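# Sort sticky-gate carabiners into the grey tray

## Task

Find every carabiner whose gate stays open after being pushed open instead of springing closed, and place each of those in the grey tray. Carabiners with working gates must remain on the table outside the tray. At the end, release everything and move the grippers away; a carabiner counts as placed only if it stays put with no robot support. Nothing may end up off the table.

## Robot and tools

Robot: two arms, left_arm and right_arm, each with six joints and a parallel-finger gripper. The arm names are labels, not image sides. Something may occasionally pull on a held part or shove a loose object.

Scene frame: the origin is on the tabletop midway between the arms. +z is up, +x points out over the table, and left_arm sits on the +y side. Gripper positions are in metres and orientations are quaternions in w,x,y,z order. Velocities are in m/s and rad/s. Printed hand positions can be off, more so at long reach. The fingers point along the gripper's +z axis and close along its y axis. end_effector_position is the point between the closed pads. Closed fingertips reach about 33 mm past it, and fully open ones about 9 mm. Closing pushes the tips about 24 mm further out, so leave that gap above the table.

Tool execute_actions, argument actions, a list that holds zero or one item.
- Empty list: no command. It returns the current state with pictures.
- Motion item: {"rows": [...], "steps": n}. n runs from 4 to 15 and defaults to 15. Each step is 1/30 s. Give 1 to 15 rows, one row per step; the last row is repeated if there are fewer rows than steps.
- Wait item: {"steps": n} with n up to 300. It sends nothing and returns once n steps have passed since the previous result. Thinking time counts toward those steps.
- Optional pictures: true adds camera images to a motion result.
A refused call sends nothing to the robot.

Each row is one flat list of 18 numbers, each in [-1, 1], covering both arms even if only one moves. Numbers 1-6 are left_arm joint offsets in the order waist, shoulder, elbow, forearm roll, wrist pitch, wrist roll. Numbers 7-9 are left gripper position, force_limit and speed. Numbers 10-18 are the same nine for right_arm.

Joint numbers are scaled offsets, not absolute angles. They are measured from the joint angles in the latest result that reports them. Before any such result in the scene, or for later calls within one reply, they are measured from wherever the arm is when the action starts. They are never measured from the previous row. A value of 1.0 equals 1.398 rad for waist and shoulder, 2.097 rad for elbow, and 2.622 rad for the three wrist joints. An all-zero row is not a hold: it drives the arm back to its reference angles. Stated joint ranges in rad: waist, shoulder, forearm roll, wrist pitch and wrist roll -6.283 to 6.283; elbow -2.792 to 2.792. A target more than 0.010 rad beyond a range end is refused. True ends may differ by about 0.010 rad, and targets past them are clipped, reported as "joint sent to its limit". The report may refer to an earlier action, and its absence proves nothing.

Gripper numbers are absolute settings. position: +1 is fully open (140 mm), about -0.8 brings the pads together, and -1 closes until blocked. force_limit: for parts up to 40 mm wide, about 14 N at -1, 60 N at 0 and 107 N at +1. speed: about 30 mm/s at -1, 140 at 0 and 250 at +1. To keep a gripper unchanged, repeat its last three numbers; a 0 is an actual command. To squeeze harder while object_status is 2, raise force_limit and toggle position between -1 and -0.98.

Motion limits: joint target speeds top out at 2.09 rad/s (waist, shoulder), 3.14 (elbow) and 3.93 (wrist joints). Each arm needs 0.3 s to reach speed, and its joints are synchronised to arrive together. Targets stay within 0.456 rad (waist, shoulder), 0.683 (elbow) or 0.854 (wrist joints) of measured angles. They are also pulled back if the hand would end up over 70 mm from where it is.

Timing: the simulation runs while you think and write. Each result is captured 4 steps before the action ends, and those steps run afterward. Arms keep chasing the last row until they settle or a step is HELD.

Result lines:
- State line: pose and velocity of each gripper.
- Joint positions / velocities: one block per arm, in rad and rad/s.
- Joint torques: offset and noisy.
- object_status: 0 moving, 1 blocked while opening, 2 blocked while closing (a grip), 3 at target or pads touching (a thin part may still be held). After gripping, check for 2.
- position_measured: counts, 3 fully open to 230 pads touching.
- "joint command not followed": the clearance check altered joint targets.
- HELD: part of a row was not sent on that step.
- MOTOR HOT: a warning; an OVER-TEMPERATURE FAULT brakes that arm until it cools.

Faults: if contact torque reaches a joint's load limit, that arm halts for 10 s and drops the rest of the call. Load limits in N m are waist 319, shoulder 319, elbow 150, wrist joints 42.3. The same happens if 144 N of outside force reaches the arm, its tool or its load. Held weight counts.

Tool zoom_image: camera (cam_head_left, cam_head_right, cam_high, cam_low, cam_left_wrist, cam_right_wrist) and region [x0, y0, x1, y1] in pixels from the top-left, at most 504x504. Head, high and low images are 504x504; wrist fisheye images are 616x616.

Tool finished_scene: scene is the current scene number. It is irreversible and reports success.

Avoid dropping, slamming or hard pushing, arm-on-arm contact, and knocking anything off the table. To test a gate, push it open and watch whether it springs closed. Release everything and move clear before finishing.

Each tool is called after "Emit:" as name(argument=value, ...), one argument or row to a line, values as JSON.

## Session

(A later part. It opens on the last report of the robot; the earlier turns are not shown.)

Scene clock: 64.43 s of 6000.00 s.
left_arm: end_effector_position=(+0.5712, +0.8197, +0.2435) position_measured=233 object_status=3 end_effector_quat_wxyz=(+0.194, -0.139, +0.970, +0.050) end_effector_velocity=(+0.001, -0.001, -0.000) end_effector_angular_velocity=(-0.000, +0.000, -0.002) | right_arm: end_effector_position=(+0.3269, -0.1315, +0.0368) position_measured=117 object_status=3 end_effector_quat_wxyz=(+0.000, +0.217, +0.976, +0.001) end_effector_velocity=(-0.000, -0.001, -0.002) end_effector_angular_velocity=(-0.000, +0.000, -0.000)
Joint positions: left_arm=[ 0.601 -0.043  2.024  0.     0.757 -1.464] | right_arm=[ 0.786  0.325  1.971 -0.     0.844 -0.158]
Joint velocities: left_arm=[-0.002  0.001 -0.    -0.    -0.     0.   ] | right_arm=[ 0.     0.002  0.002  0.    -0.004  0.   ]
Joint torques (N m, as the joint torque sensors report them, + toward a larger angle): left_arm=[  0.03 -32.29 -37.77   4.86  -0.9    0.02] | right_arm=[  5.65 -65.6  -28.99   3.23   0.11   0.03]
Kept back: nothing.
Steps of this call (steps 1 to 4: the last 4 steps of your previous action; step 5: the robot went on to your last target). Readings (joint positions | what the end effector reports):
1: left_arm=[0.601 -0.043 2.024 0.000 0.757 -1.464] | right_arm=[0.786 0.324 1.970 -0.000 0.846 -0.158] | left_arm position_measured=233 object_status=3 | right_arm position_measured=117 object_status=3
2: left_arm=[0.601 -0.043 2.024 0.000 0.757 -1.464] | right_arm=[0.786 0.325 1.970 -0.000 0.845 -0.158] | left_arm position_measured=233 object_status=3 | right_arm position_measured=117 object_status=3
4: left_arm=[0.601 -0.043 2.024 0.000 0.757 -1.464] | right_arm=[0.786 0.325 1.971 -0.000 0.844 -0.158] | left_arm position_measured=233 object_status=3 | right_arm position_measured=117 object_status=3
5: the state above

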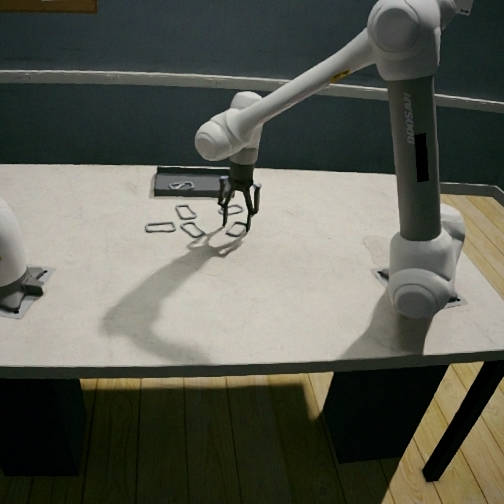

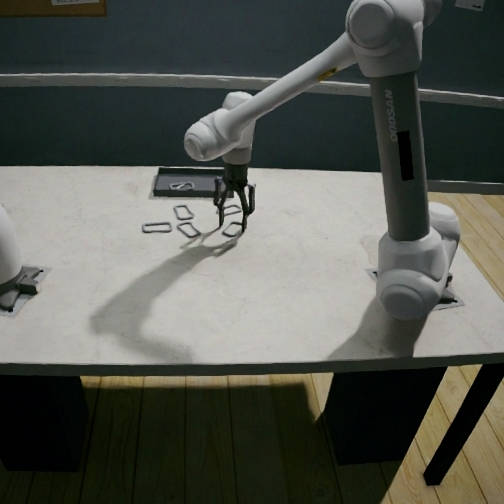

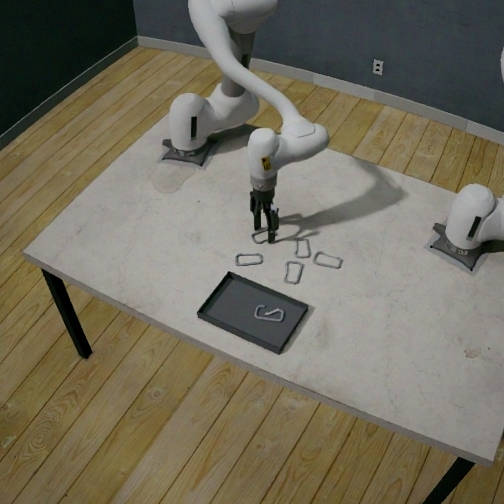

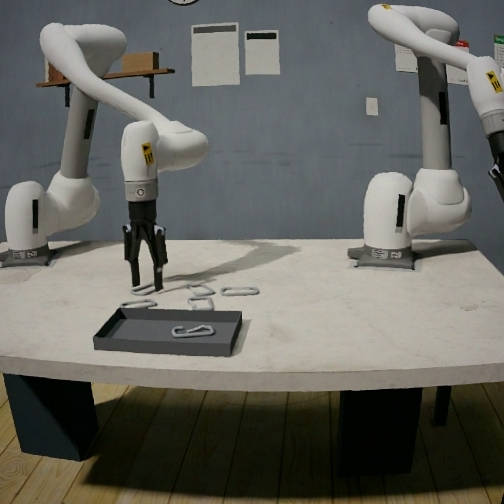

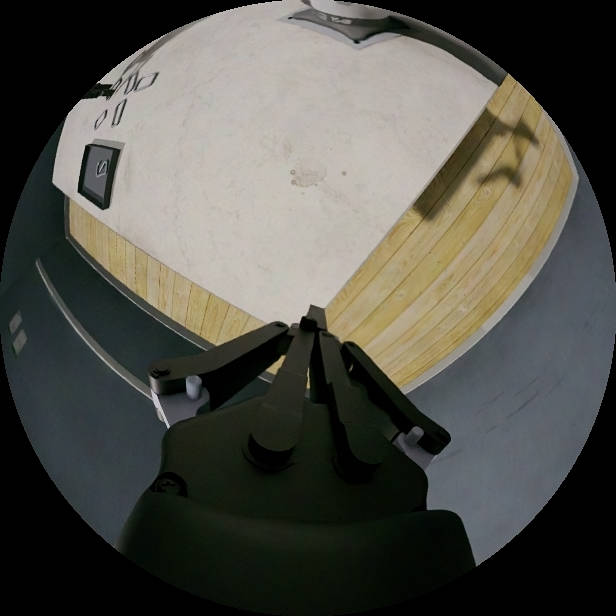

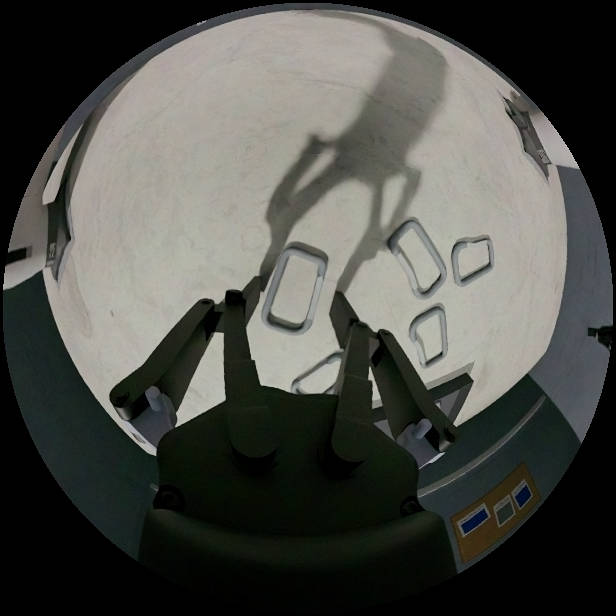

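Emit:
execute_actions(
  actions=[
    {"rows":[[0,0,0,0,0,0,-1,0,0,0.0054,0,0,0,0,0.0029,0.1,-0.5,0.2],[0,0,0,0,0,0,-1,0,0,0.0054,0,0,0,0,0.0029,0.1,-0.5,0.2],[0,0,0,0,0,0,-1,0,0,0.0054,0,0,0,0,0.0029,0.1,-0.5,0.2],[0,0,0,0,0,0,-1,0,0,0.0054,0,0,0,0,0.0029,0.1,-0.5,0.2],[0,0,0,0,0,0,-1,0,0,0.0054,0,0,0,0,0.0029,0.1,-0.5,0.2],[0,0,0,0,0,0,-1,0,0,0.0054,0,0,0,0,0.0029,-0.12,-0.6,-0.3]],"steps":15},
  ],
)

Emit:
execute_actions(
  actions=[
    {"rows":[[0,0,0,0,0,0,-1,0,0,0,-0.001,-0.0005,0,0.001,0,-0.12,-0.6,-0.3],[0,0,0,0,0,0,-1,0,0,0,-0.002,-0.001,0,0.0018,0,-0.12,-0.6,-0.3],[0,0,0,0,0,0,-1,0,0,0,-0.002,-0.001,0,0.0018,0,-0.12,-0.6,-0.3],[0,0,0,0,0,0,-1,0,0,0,-0.002,-0.001,0,0.0018,0,-0.5,0,-0.5]],"steps":15},
  ],
)

Emit:
execute_actions(
  actions=[
    {"steps":8},
  ],
  pictures=true,
)

Emit:
zoom_image(
  camera="cam_right_wrist",
  region=[200,200,400,400],
)

Scene clock: 65.07 s of 6000.00 s.
left_arm: end_effector_position=(+0.5712, +0.8197, +0.2435) position_measured=233 object_status=3 end_effector_quat_wxyz=(+0.194, -0.139, +0.970, +0.050) end_effector_velocity=(+0.000, -0.000, -0.001) end_effector_angular_velocity=(-0.001, +0.001, -0.001) | right_arm: end_effector_position=(+0.3230, -0.1293, +0.0366) position_measured=141 object_status=0 end_effector_quat_wxyz=(+0.000, +0.217, +0.976, +0.001) end_effector_velocity=(-0.001, +0.001, +0.000) end_effector_angular_velocity=(-0.001, -0.000, +0.001)
Joint positions: left_arm=[ 0.601 -0.043  2.024  0.     0.757 -1.464] | right_arm=[ 0.794  0.325  1.971 -0.     0.844 -0.15 ]
Joint velocities: left_arm=[-0.     0.001 -0.    -0.001  0.     0.001] | right_arm=[ 0.002  0.    -0.001 -0.001  0.001  0.002]
Joint torques (N m, as the joint torque sensors report them, + toward a larger angle): left_arm=[ -0.39 -33.39 -37.34   4.8   -0.8    0.05] | right_arm=[  1.48 -65.89 -30.04   3.38  -0.21  -0.24]
Steps of this call (steps 1 to 8: the robot went on to your last target; steps 9 to 19: the first 11 steps of this action). Readings (joint positions | what the end effector reports):
9: left_arm=[0.601 -0.043 2.024 0.000 0.757 -1.464] | right_arm=[0.786 0.325 1.971 -0.000 0.844 -0.158] | left_arm position_measured=233 object_status=3 | right_arm position_measured=117 object_status=3
10: left_arm=[0.601 -0.043 2.024 0.000 0.757 -1.464] | right_arm=[0.788 0.325 1.971 -0.000 0.844 -0.157] | left_arm position_measured=233 object_status=3 | right_arm position_measured=117 object_status=3
12: left_arm=[0.601 -0.043 2.024 0.000 0.757 -1.464] | right_arm=[0.791 0.325 1.971 -0.000 0.844 -0.153] | left_arm position_measured=233 object_status=3 | right_arm position_measured=117 object_status=3
16: left_arm=[0.601 -0.043 2.024 0.000 0.757 -1.464] | right_arm=[0.793 0.325 1.971 -0.000 0.844 -0.151] | left_arm position_measured=233 object_status=3 | right_arm position_measured=124 object_status=0
19: the state above

Scene clock: 65.57 s of 6000.00 s.
left_arm: end_effector_position=(+0.5712, +0.8197, +0.2435) position_measured=233 object_status=3 end_effector_quat_wxyz=(+0.194, -0.139, +0.970, +0.050) end_effector_velocity=(+0.000, -0.001, -0.001) end_effector_angular_velocity=(-0.001, +0.001, +0.001) | right_arm: end_effector_position=(+0.3233, -0.1285, +0.0399) position_measured=173 object_status=0 end_effector_quat_wxyz=(+0.000, +0.217, +0.976, +0.001) end_effector_velocity=(+0.000, +0.001, +0.002) end_effector_angular_velocity=(+0.003, -0.002, +0.000)
Joint positions: left_arm=[ 0.601 -0.043  2.024  0.     0.757 -1.464] | right_arm=[ 0.794  0.322  1.968 -0.     0.849 -0.15 ]
Joint velocities: left_arm=[-0.001  0.001 -0.    -0.     0.    -0.002] | right_arm=[ 0.    -0.003 -0.     0.    -0.    -0.   ]
Joint torques (N m, as the joint torque sensors report them, + toward a larger angle): left_arm=[ -0.5  -32.37 -37.75   4.83  -0.83   0.04] | right_arm=[ 2.65 -1.47  2.97  3.77 -4.58 -0.22]
Steps of this call (steps 1 to 4: the last 4 steps of your previous action; steps 5 to 15: the first 11 steps of this action, its rows measured from where the robot was after step 4). Readings (joint positions | what the end effector reports):
4: left_arm=[0.601 -0.043 2.024 0.000 0.757 -1.464] | right_arm=[0.794 0.325 1.971 -0.000 0.844 -0.150] | left_arm position_measured=233 object_status=3 | right_arm position_measured=144 object_status=0
5: left_arm=[0.601 -0.043 2.024 0.000 0.757 -1.464] | right_arm=[0.794 0.325 1.971 -0.000 0.844 -0.150] | left_arm position_measured=233 object_status=3 | right_arm position_measured=144 object_status=0
6: left_arm=[0.601 -0.043 2.024 0.000 0.757 -1.464] | right_arm=[0.794 0.325 1.971 -0.000 0.845 -0.150] | left_arm position_measured=233 object_status=3 | right_arm position_measured=144 object_status=3
8: left_arm=[0.601 -0.043 2.024 0.000 0.757 -1.464] | right_arm=[0.794 0.324 1.970 -0.000 0.847 -0.150] | left_arm position_measured=233 object_status=3 | right_arm position_measured=144 object_status=0
12: left_arm=[0.601 -0.043 2.024 0.000 0.757 -1.464] | right_arm=[0.794 0.322 1.969 -0.000 0.849 -0.150] | left_arm position_measured=233 object_status=3 | right_arm position_measured=160 object_status=0
15: the state above

Scene clock: 75.80 s of 6000.00 s.
left_arm: end_effector_position=(+0.5712, +0.8197, +0.2435) position_measured=233 object_status=3 end_effector_quat_wxyz=(+0.194, -0.139, +0.970, +0.050) end_effector_velocity=(+0.000, -0.000, +0.000) end_effector_angular_velocity=(-0.000, -0.001, -0.001) | right_arm: end_effector_position=(+0.3238, -0.1277, +0.0411) position_measured=192 object_status=3 end_effector_quat_wxyz=(+0.001, +0.217, +0.976, +0.002) end_effector_velocity=(-0.000, +0.000, -0.001) end_effector_angular_velocity=(-0.002, +0.001, -0.000)
Joint positions: left_arm=[ 0.601 -0.043  2.024  0.     0.757 -1.464] | right_arm=[ 0.794  0.321  1.967 -0.     0.85  -0.15 ]
Joint velocities: left_arm=[-0.001 -0.001 -0.    -0.001 -0.     0.   ] | right_arm=[ 0.     0.002 -0.    -0.001  0.     0.001]
Joint torques (N m, as the joint torque sensors report them, + toward a larger angle): left_arm=[ -0.24 -33.16 -37.02   4.78  -0.83   0.01] | right_arm=[  2.75 -47.85 -20.24   3.51  -1.68  -0.21]
FORCE FAULT: contact force on the right arm reached its limit, and that arm stopped for 10 seconds. The contact can be on any part of that arm, not only on its tool. That arm's remaining commands of this call were not run. That arm holds still and accepts commands again. Move the arm away from the contact; if what it grips holds it there, let go first. Pushing or pulling that hard again can fault the arm again.
Kept back: nothing.
The stop of the right arm began at step 7 of this call (marked STOPPED below). From that step on that arm followed nothing that you had sent. Nothing is kept back now, and the robot has no last target.
Steps of this call (steps 1 to 4: the last 4 steps of your previous action; steps 5 to 8: the robot went on to your last target; steps 9 to 307: the stop continued). Readings (joint positions | what the end effector reports):
1: left_arm=[0.601 -0.043 2.024 0.000 0.757 -1.464] | right_arm=[0.794 0.322 1.968 -0.000 0.849 -0.150] | left_arm position_measured=233 object_status=3 | right_arm position_measured=178 object_status=0
2: left_arm=[0.601 -0.043 2.024 0.000 0.757 -1.464] | right_arm=[0.794 0.322 1.968 -0.000 0.849 -0.150] | left_arm position_measured=233 object_status=3 | right_arm position_measured=182 object_status=0
4: left_arm=[0.601 -0.043 2.024 0.000 0.757 -1.464] | right_arm=[0.794 0.322 1.968 -0.000 0.849 -0.150] | left_arm position_measured=233 object_status=3 | right_arm position_measured=184 object_status=0
7: left_arm=[0.601 -0.043 2.024 0.000 0.757 -1.464] | right_arm=[0.794 0.321 1.967 -0.000 0.849 -0.150] | left_arm position_measured=233 object_status=3 | right_arm position_measured=184 object_status=0 STOPPED (the right arm)
8: left_arm=[0.601 -0.043 2.024 0.000 0.757 -1.464] | right_arm=[0.794 0.321 1.967 -0.000 0.849 -0.150] | left_arm position_measured=233 object_status=3 | right_arm position_measured=192 object_status=0
307: the state above

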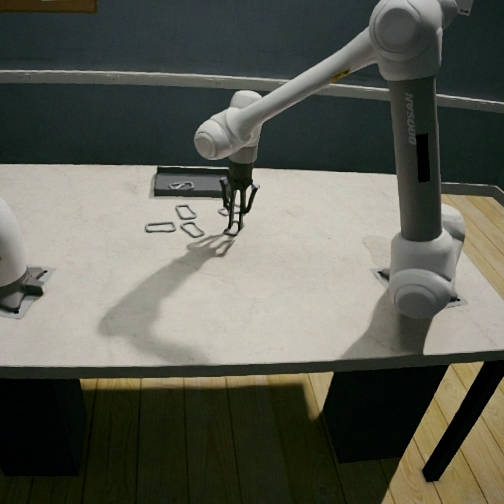

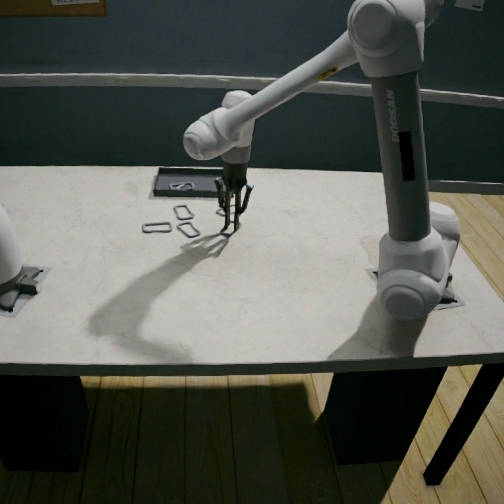

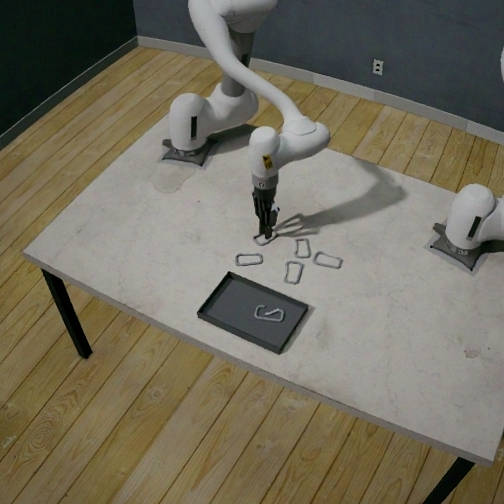

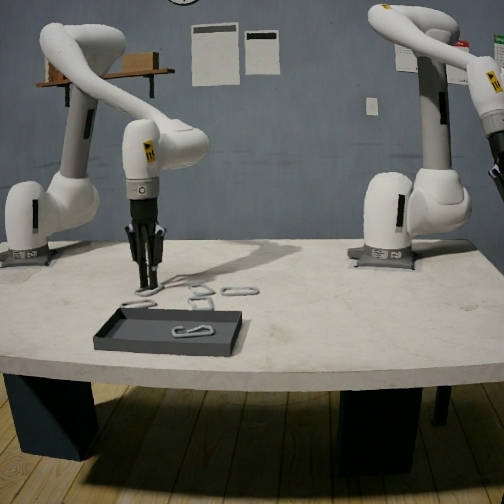

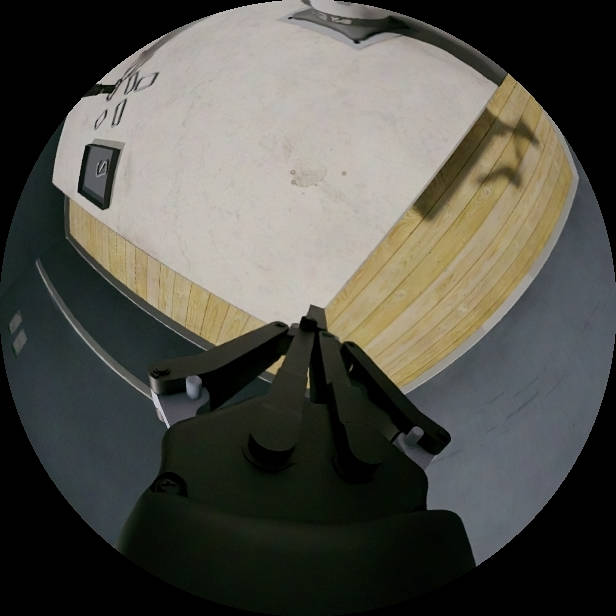

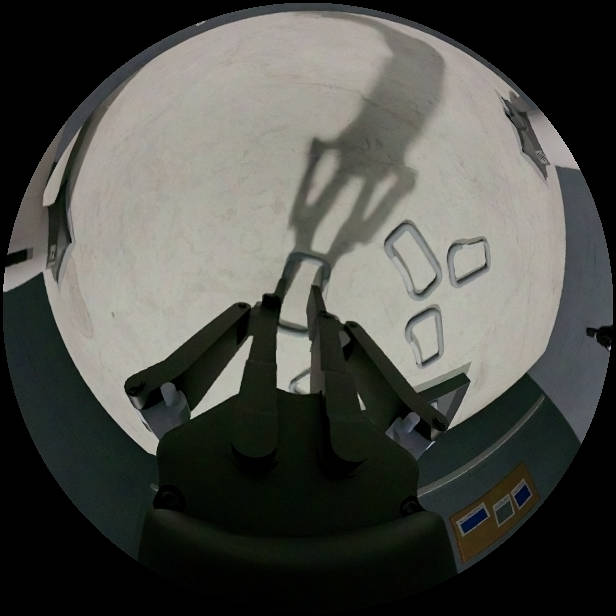

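Region (200, 200, 400, 400) of cam_right_wrist's 616x616 image, scaled by 2.520, with more detail than that image has.

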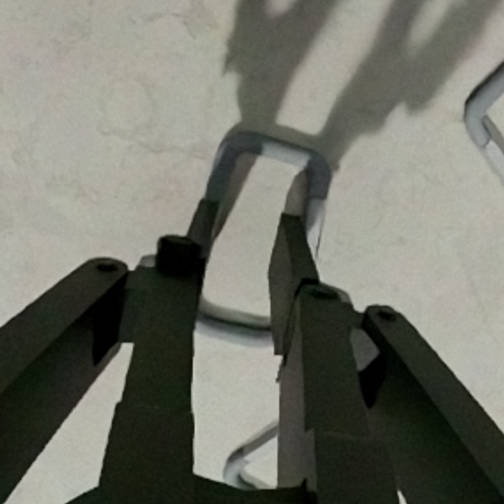

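Emit:
execute_actions(
  actions=[
    {"rows":[[0,0,0,0,0,0,-1,0,0,0,-0.004,-0.002,0,0.0037,0,-0.5,0,-0.5]],"steps":12},
  ],
  pictures=true,
)

Emit:
zoom_image(
  camera="cam_right_wrist",
  region=[200,200,400,400],
)

Emit:
zoom_image(
  camera="cam_high",
  region=[220,190,320,270],
)

Scene clock: 76.23 s of 6000.00 s.
left_arm: end_effector_position=(+0.5712, +0.8197, +0.2435) position_measured=233 object_status=3 end_effector_quat_wxyz=(+0.194, -0.139, +0.970, +0.050) end_effector_velocity=(+0.000, -0.000, -0.001) end_effector_angular_velocity=(+0.001, +0.001, -0.002) | right_arm: end_effector_position=(+0.3240, -0.1275, +0.0461) position_measured=192 object_status=3 end_effector_quat_wxyz=(+0.001, +0.217, +0.976, +0.002) end_effector_velocity=(-0.000, +0.000, +0.004) end_effector_angular_velocity=(+0.001, -0.000, -0.000)
Joint positions: left_arm=[ 0.601 -0.043  2.024  0.     0.757 -1.464] | right_arm=[ 0.794  0.316  1.963 -0.     0.859 -0.15 ]
Joint velocities: left_arm=[-0.001  0.001  0.     0.001 -0.     0.001] | right_arm=[ 0.    -0.005 -0.003  0.001  0.006 -0.   ]
Joint torques (N m, as the joint torque sensors report them, + toward a larger angle): left_arm=[ -0.03 -33.07 -37.45   4.81  -0.85  -0.02] | right_arm=[  2.01 -60.19 -28.58   3.07  -0.25  -0.1 ]
Steps of this call (steps 1 to 5: nothing new was sent; steps 6 to 13: the first 8 steps of this action). Readings (joint positions | what the end effector reports):
6: left_arm=[0.601 -0.043 2.024 0.000 0.757 -1.464] | right_arm=[0.794 0.321 1.967 -0.000 0.850 -0.150] | left_arm position_measured=233 object_status=3 | right_arm position_measured=192 object_status=3
7: left_arm=[0.601 -0.043 2.024 0.000 0.757 -1.464] | right_arm=[0.794 0.320 1.966 -0.000 0.852 -0.150] | left_arm position_measured=233 object_status=3 | right_arm position_measured=192 object_status=3
9: left_arm=[0.601 -0.043 2.024 0.000 0.757 -1.464] | right_arm=[0.794 0.317 1.964 -0.000 0.856 -0.150] | left_arm position_measured=233 object_status=3 | right_arm position_measured=192 object_status=3
13: the state above

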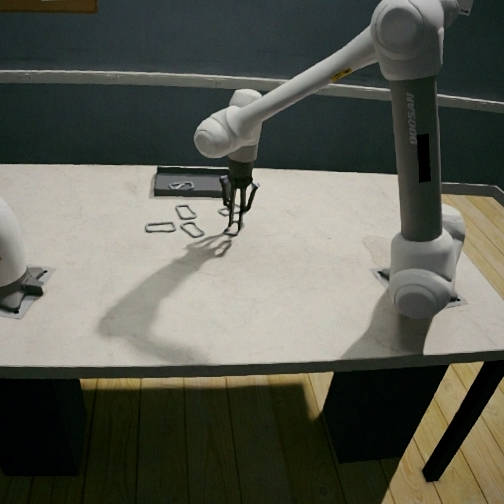

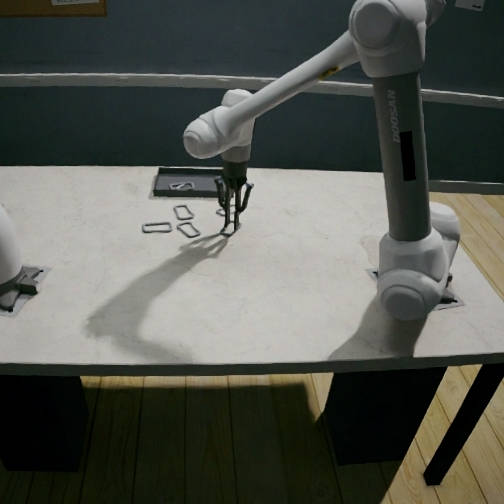

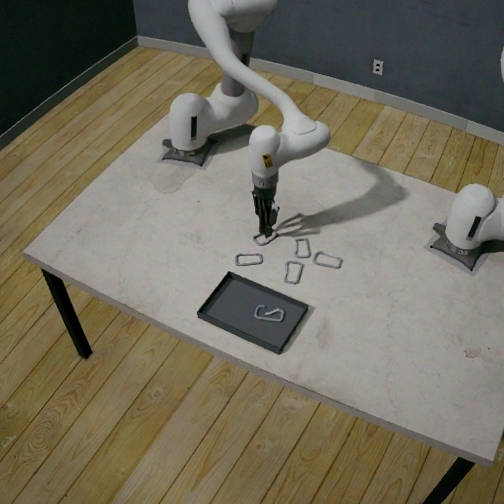

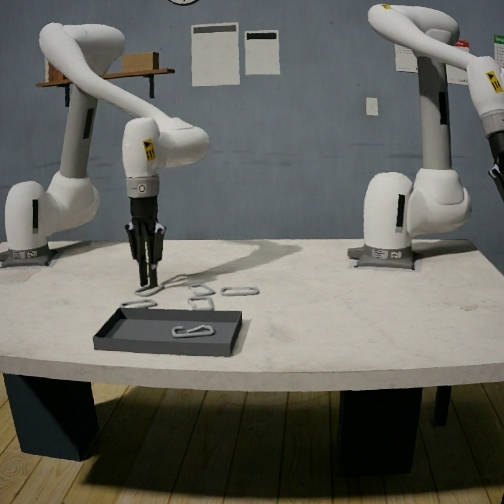

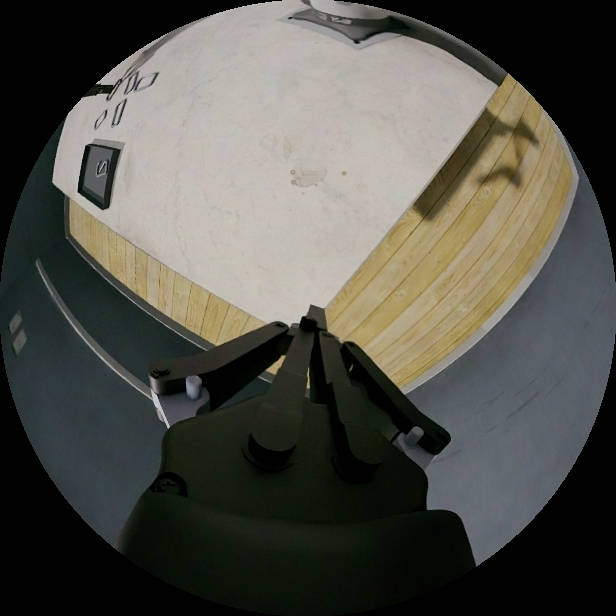

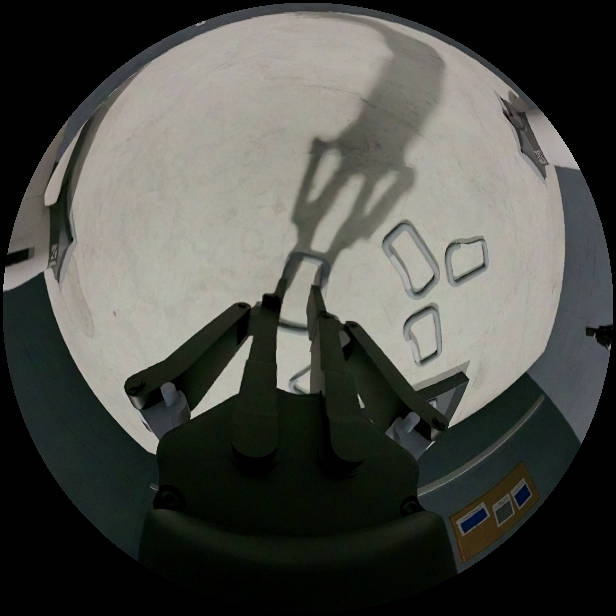

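Region (200, 200, 400, 400) of cam_right_wrist's 616x616 image, scaled by 2.520, with more detail than that image has.

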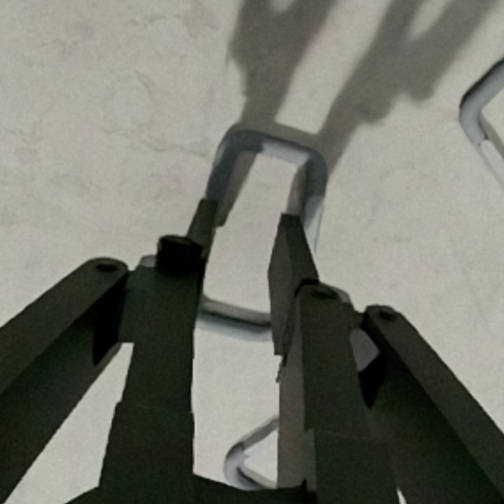

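Region (220, 190, 320, 270) of cam_high's 504x504 image, scaled by 5.040, with more detail than that image has; it fills the top 403 rows of this view, and the rest is white.

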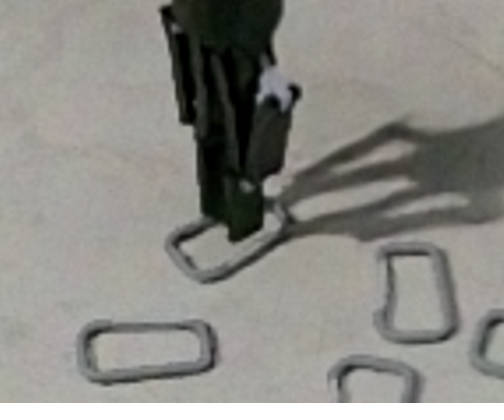

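Emit:
execute_actions(
  actions=[
    {"rows":[[0,0,0,0,0,0,-1,0,0,0,-0.006,-0.003,0,0.0055,0,-0.5,0,-0.5],[0,0,0,0,0,0,-1,0,0,0,-0.006,-0.003,0,0.0055,0,-0.5,0,-0.5],[0,0,0,0,0,0,-1,0,0,0,-0.006,-0.003,0,0.0055,0,-0.5,0,-0.5],[0,0,0,0,0,0,-1,0,0,0,-0.006,-0.003,0,0.0055,0,0.1,-0.5,0.5]],"steps":15},
  ],
)

Emit:
execute_actions(
  actions=[
    {"steps":6},
  ],
  pictures=true,
)

Emit:
zoom_image(
  camera="cam_right_wrist",
  region=[200,200,400,400],
)

Scene clock: 76.83 s of 6000.00 s.
left_arm: end_effector_position=(+0.5712, +0.8197, +0.2435) position_measured=233 object_status=3 end_effector_quat_wxyz=(+0.194, -0.139, +0.970, +0.050) end_effector_velocity=(-0.001, +0.002, -0.000) end_effector_angular_velocity=(+0.000, +0.000, +0.002) | right_arm: end_effector_position=(+0.3242, -0.1271, +0.0538) position_measured=125 object_status=0 end_effector_quat_wxyz=(+0.001, +0.217, +0.976, +0.002) end_effector_velocity=(+0.000, +0.001, +0.002) end_effector_angular_velocity=(+0.001, -0.001, +0.001)
Joint positions: left_arm=[ 0.601 -0.043  2.024  0.     0.757 -1.464] | right_arm=[ 0.794  0.307  1.956 -0.     0.873 -0.15 ]
Joint velocities: left_arm=[ 0.003  0.    -0.     0.     0.     0.001] | right_arm=[ 0.    -0.002 -0.002  0.     0.002 -0.001]
Joint torques (N m, as the joint torque sensors report them, + toward a larger angle): left_arm=[ -0.09 -32.53 -37.24   4.85  -0.92   0.1 ] | right_arm=[  2.89 -62.68 -30.57   3.62  -0.63  -0.34]
Steps of this call (steps 1 to 4: the last 4 steps of your previous action; steps 5 to 7: the robot went on to your last target; steps 8 to 18: the first 11 steps of this action). Readings (joint positions | what the end effector reports):
8: left_arm=[0.601 -0.043 2.024 0.000 0.757 -1.464] | right_arm=[0.794 0.315 1.962 -0.000 0.859 -0.150] | left_arm position_measured=233 object_status=3 | right_arm position_measured=192 object_status=3
9: left_arm=[0.601 -0.043 2.024 0.000 0.757 -1.464] | right_arm=[0.794 0.314 1.961 -0.000 0.863 -0.150] | left_arm position_measured=233 object_status=3 | right_arm position_measured=192 object_status=3
11: left_arm=[0.601 -0.043 2.024 0.000 0.757 -1.464] | right_arm=[0.794 0.310 1.958 -0.000 0.869 -0.150] | left_arm position_measured=233 object_status=3 | right_arm position_measured=192 object_status=0
15: left_arm=[0.601 -0.043 2.024 0.000 0.757 -1.464] | right_arm=[0.794 0.308 1.957 -0.000 0.873 -0.150] | left_arm position_measured=233 object_status=3 | right_arm position_measured=157 object_status=0
18: the state above

Scene clock: 77.03 s of 6000.00 s.
left_arm: end_effector_position=(+0.5712, +0.8197, +0.2435) position_measured=233 object_status=3 end_effector_quat_wxyz=(+0.194, -0.139, +0.970, +0.050) end_effector_velocity=(+0.000, -0.001, +0.000) end_effector_angular_velocity=(+0.000, -0.000, -0.002) | right_arm: end_effector_position=(+0.3242, -0.1271, +0.0539) position_measured=117 object_status=0 end_effector_quat_wxyz=(+0.001, +0.217, +0.976, +0.002) end_effector_velocity=(-0.001, +0.000, +0.001) end_effector_angular_velocity=(+0.002, -0.001, -0.000)
Joint positions: left_arm=[ 0.601 -0.043  2.024  0.     0.757 -1.464] | right_arm=[ 0.794  0.307  1.956 -0.     0.873 -0.15 ]
Joint velocities: left_arm=[-0.001 -0.     0.    -0.     0.     0.001] | right_arm=[ 0.001 -0.002  0.001  0.001 -0.     0.001]
Joint torques (N m, as the joint torque sensors report them, + toward a larger angle): left_arm=[  0.41 -32.19 -37.27   4.85  -0.86   0.03] | right_arm=[  3.81 -63.92 -29.78   3.43  -0.21  -0.12]
Kept back: nothing.
Steps of this call (steps 1 to 4: the last 4 steps of your previous action; steps 5 to 6: the robot went on to your last target). Readings (joint positions | what the end effector reports):
1: left_arm=[0.601 -0.043 2.024 0.000 0.757 -1.464] | right_arm=[0.794 0.307 1.956 -0.000 0.873 -0.150] | left_arm position_measured=233 object_status=3 | right_arm position_measured=118 object_status=0
2: left_arm=[0.601 -0.043 2.024 0.000 0.757 -1.464] | right_arm=[0.794 0.307 1.956 -0.000 0.873 -0.150] | left_arm position_measured=233 object_status=3 | right_arm position_measured=117 object_status=0
4: left_arm=[0.601 -0.043 2.024 0.000 0.757 -1.464] | right_arm=[0.794 0.307 1.956 -0.000 0.873 -0.150] | left_arm position_measured=233 object_status=3 | right_arm position_measured=117 object_status=0
6: the state above

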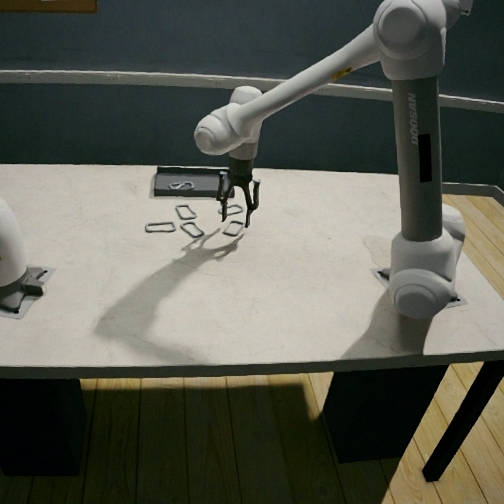

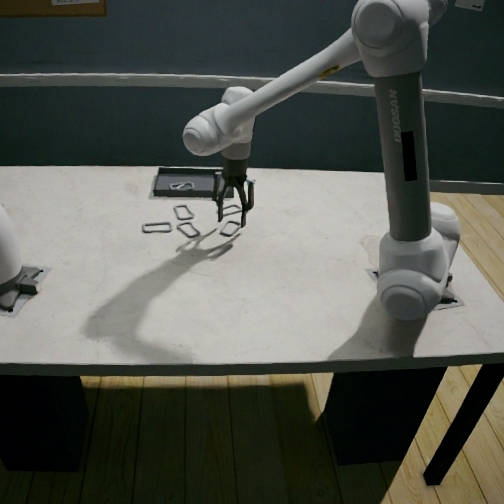

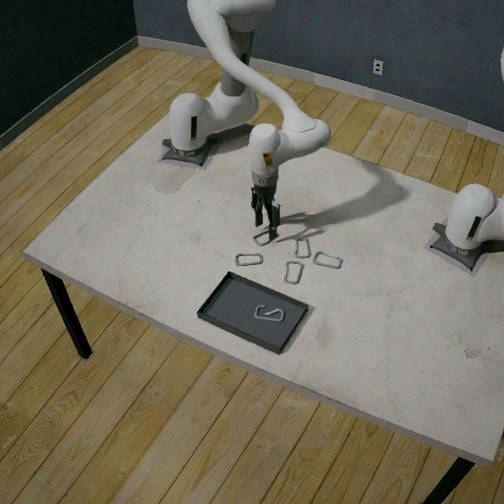

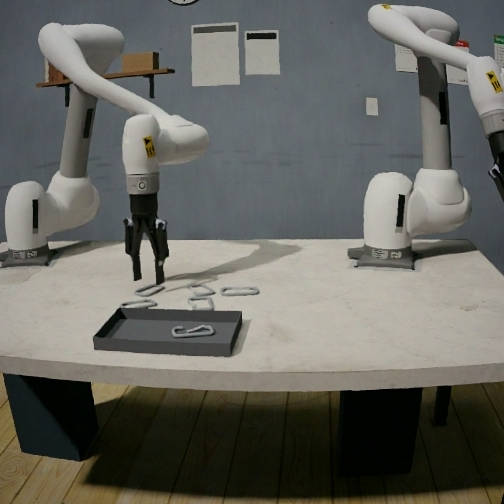

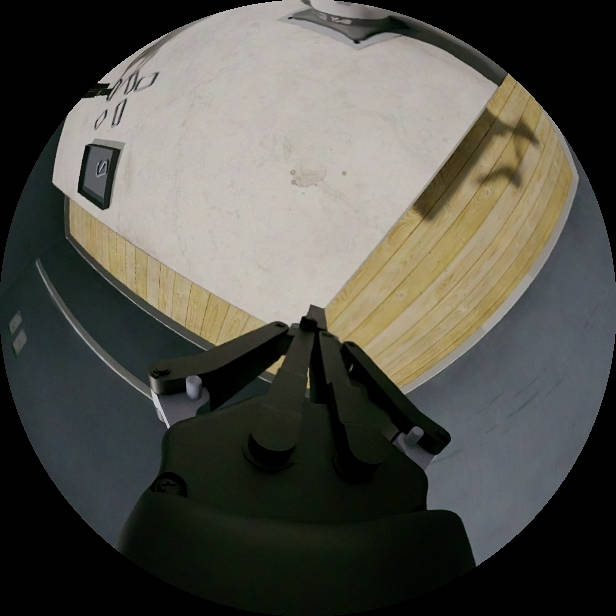

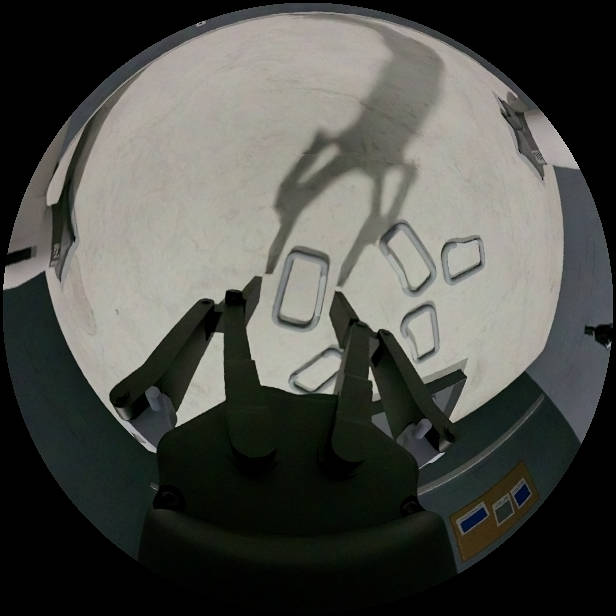

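Region (200, 200, 400, 400) of cam_right_wrist's 616x616 image, scaled by 2.520, with more detail than that image has.

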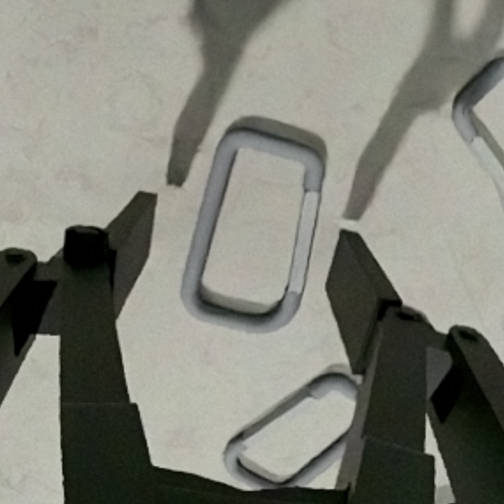

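Emit:
execute_actions(
  actions=[
    {"rows":[[0,0,0,0,0,0,-1,0,0,0,0.017,0.0046,0,-0.0127,0,0.1,-0.5,0.5]],"steps":15},
  ],
)

Emit:
execute_actions(
  actions=[
    {"rows":[[0,0,0,0,0,0,-1,0,0,0,0,0,0,0,0,-0.25,-0.7,-0.3]],"steps":15},
  ],
)

Emit:
execute_actions(
  actions=[
    {"steps":10},
  ],
  pictures=true,
)

Emit:
zoom_image(
  camera="cam_right_wrist",
  region=[200,200,400,400],
)

Scene clock: 77.60 s of 6000.00 s.
left_arm: end_effector_position=(+0.5712, +0.8197, +0.2435) position_measured=233 object_status=3 end_effector_quat_wxyz=(+0.194, -0.139, +0.970, +0.050) end_effector_velocity=(-0.000, +0.001, +0.000) end_effector_angular_velocity=(+0.000, -0.000, +0.002) | right_arm: end_effector_position=(+0.3252, -0.1256, +0.0354) position_measured=117 object_status=3 end_effector_quat_wxyz=(+0.001, +0.217, +0.976, +0.002) end_effector_velocity=(-0.000, -0.001, -0.005) end_effector_angular_velocity=(-0.002, +0.002, -0.000)
Joint positions: left_arm=[ 0.601 -0.043  2.024  0.     0.757 -1.464] | right_arm=[ 0.794  0.331  1.966 -0.     0.84  -0.15 ]
Joint velocities: left_arm=[ 0.002 -0.    -0.     0.    -0.    -0.001] | right_arm=[-0.     0.006  0.003  0.    -0.005 -0.   ]
Joint torques (N m, as the joint torque sensors report them, + toward a larger angle): left_arm=[ -0.48 -32.94 -37.3    4.83  -0.85   0.06] | right_arm=[  4.15 -68.14 -28.86   3.2   -0.18  -0.49]
Steps of this call (steps 1 to 6: the robot went on to your last target; steps 7 to 17: the first 11 steps of this action). Readings (joint positions | what the end effector reports):
7: left_arm=[0.601 -0.043 2.024 0.000 0.757 -1.464] | right_arm=[0.794 0.307 1.956 -0.000 0.873 -0.150] | left_arm position_measured=233 object_status=3 | right_arm position_measured=117 object_status=3
8: left_arm=[0.601 -0.043 2.024 0.000 0.757 -1.464] | right_arm=[0.794 0.310 1.957 -0.000 0.869 -0.150] | left_arm position_measured=233 object_status=3 | right_arm position_measured=117 object_status=3
10: left_arm=[0.601 -0.043 2.024 0.000 0.757 -1.464] | right_arm=[0.794 0.322 1.963 -0.000 0.852 -0.150] | left_arm position_measured=233 object_status=3 | right_arm position_measured=117 object_status=3
14: left_arm=[0.601 -0.043 2.024 0.000 0.757 -1.464] | right_arm=[0.794 0.330 1.966 -0.000 0.841 -0.150] | left_arm position_measured=233 object_status=3 | right_arm position_measured=117 object_status=3
17: the state above

Scene clock: 78.10 s of 6000.00 s.
left_arm: end_effector_position=(+0.5712, +0.8197, +0.2435) position_measured=233 object_status=3 end_effector_quat_wxyz=(+0.194, -0.139, +0.970, +0.050) end_effector_velocity=(-0.000, +0.001, -0.001) end_effector_angular_velocity=(-0.001, +0.002, +0.003) | right_arm: end_effector_position=(+0.3252, -0.1257, +0.0352) position_measured=157 object_status=0 end_effector_quat_wxyz=(+0.001, +0.217, +0.976, +0.002) end_effector_velocity=(-0.000, +0.000, +0.002) end_effector_angular_velocity=(+0.002, -0.001, -0.001)
Joint positions: left_arm=[ 0.601 -0.043  2.024  0.     0.757 -1.464] | right_arm=[ 0.794  0.331  1.966 -0.     0.84  -0.15 ]
Joint velocities: left_arm=[ 0.002  0.002 -0.    -0.    -0.    -0.   ] | right_arm=[ 0.    -0.003  0.     0.001  0.001  0.001]
Joint torques (N m, as the joint torque sensors report them, + toward a larger angle): left_arm=[  0.29 -32.38 -37.6    4.82  -0.76   0.1 ] | right_arm=[  2.96 -45.92 -18.81   3.51  -1.55  -0.43]
Steps of this call (steps 1 to 4: the last 4 steps of your previous action; steps 5 to 15: the first 11 steps of this action, its rows measured from where the robot was after step 4). Readings (joint positions | what the end effector reports):
4: left_arm=[0.601 -0.043 2.024 0.000 0.757 -1.464] | right_arm=[0.794 0.331 1.966 -0.000 0.840 -0.150] | left_arm position_measured=233 object_status=3 | right_arm position_measured=117 object_status=3
5: left_arm=[0.601 -0.043 2.024 0.000 0.757 -1.464] | right_arm=[0.794 0.331 1.966 -0.000 0.840 -0.150] | left_arm position_measured=233 object_status=3 | right_arm position_measured=117 object_status=0
6: left_arm=[0.601 -0.043 2.024 0.000 0.757 -1.464] | right_arm=[0.794 0.331 1.966 -0.000 0.840 -0.150] | left_arm position_measured=233 object_status=3 | right_arm position_measured=119 object_status=0
8: left_arm=[0.601 -0.043 2.024 0.000 0.757 -1.464] | right_arm=[0.794 0.331 1.966 -0.000 0.840 -0.150] | left_arm position_measured=233 object_status=3 | right_arm position_measured=130 object_status=0
12: left_arm=[0.601 -0.043 2.024 0.000 0.757 -1.464] | right_arm=[0.794 0.331 1.966 -0.000 0.840 -0.150] | left_arm position_measured=233 object_status=3 | right_arm position_measured=153 object_status=0
15: the state above

Scene clock: 78.43 s of 6000.00 s.
left_arm: end_effector_position=(+0.5712, +0.8197, +0.2435) position_measured=233 object_status=3 end_effector_quat_wxyz=(+0.194, -0.139, +0.970, +0.050) end_effector_velocity=(-0.000, +0.001, -0.000) end_effector_angular_velocity=(-0.000, +0.001, +0.001) | right_arm: end_effector_position=(+0.3252, -0.1257, +0.0352) position_measured=157 object_status=2 end_effector_quat_wxyz=(+0.001, +0.217, +0.976, +0.002) end_effector_velocity=(+0.000, -0.000, -0.001) end_effector_angular_velocity=(-0.000, -0.000, +0.000)
Joint positions: left_arm=[ 0.601 -0.043  2.024  0.     0.757 -1.464] | right_arm=[ 0.794  0.331  1.966 -0.     0.84  -0.15 ]
Joint velocities: left_arm=[ 0.001  0.001 -0.     0.    -0.     0.   ] | right_arm=[-0.     0.001  0.    -0.    -0.001 -0.   ]
Joint torques (N m, as the joint torque sensors report them, + toward a larger angle): left_arm=[ -0.61 -32.52 -37.42   4.88  -0.88   0.05] | right_arm=[  3.53 -47.03 -19.13   3.53  -1.62  -0.25]
Kept back: nothing.
Steps of this call (steps 1 to 4: the last 4 steps of your previous action; steps 5 to 10: the robot went on to your last target). Readings (joint positions | what the end effector reports):
1: left_arm=[0.601 -0.043 2.024 0.000 0.757 -1.464] | right_arm=[0.794 0.331 1.966 -0.000 0.840 -0.150] | left_arm position_measured=233 object_status=3 | right_arm position_measured=157 object_status=0
2: left_arm=[0.601 -0.043 2.024 0.000 0.757 -1.464] | right_arm=[0.794 0.331 1.966 -0.000 0.840 -0.150] | left_arm position_measured=233 object_status=3 | right_arm position_measured=157 object_status=0
4: left_arm=[0.601 -0.043 2.024 0.000 0.757 -1.464] | right_arm=[0.794 0.331 1.966 -0.000 0.840 -0.150] | left_arm position_measured=233 object_status=3 | right_arm position_measured=157 object_status=2
8: left_arm=[0.601 -0.043 2.024 0.000 0.757 -1.464] | right_arm=[0.794 0.331 1.966 -0.000 0.840 -0.150] | left_arm position_measured=233 object_status=3 | right_arm position_measured=157 object_status=2
10: the state above

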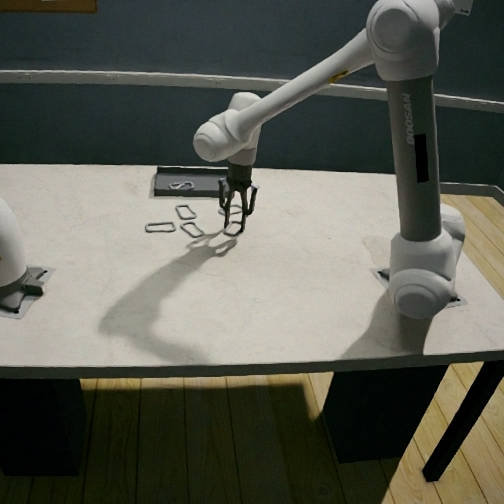

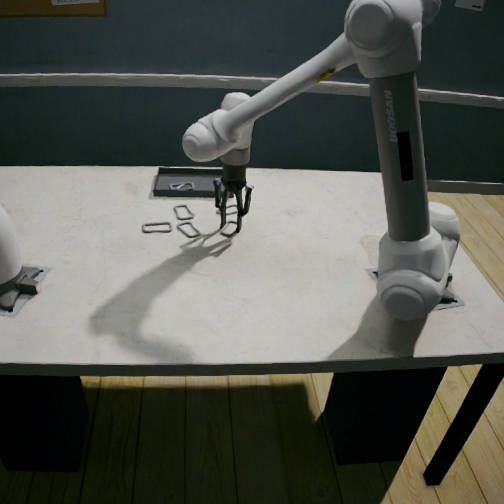

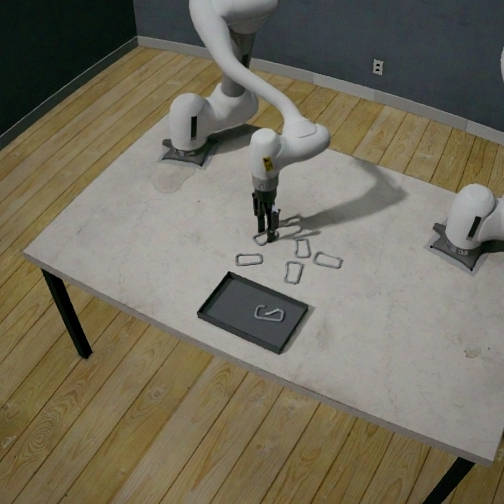

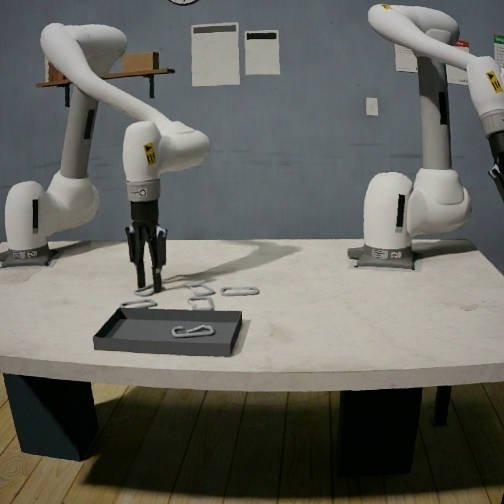

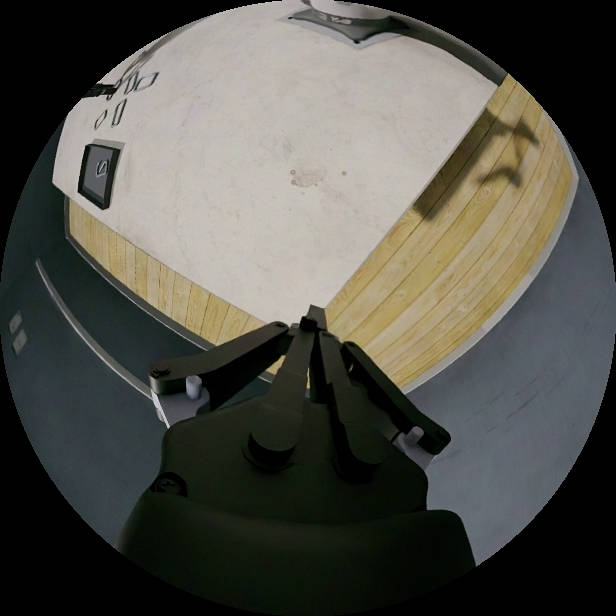

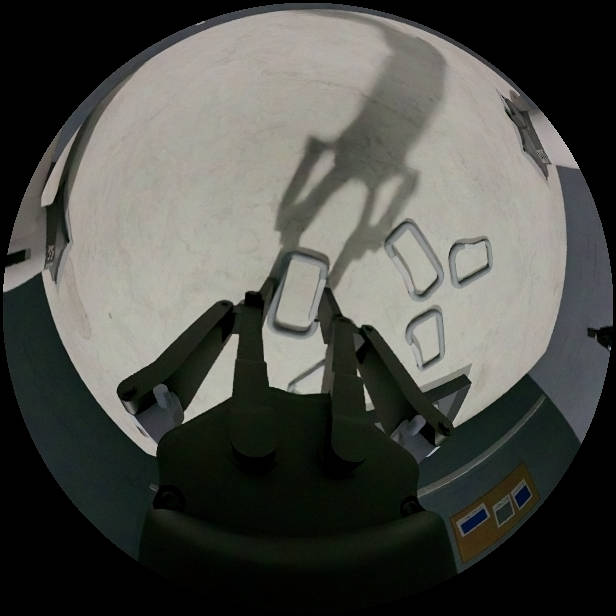

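Region (200, 200, 400, 400) of cam_right_wrist's 616x616 image, scaled by 2.520, with more detail than that image has.

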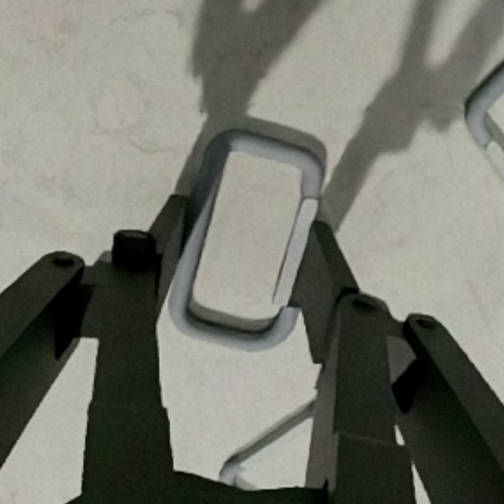

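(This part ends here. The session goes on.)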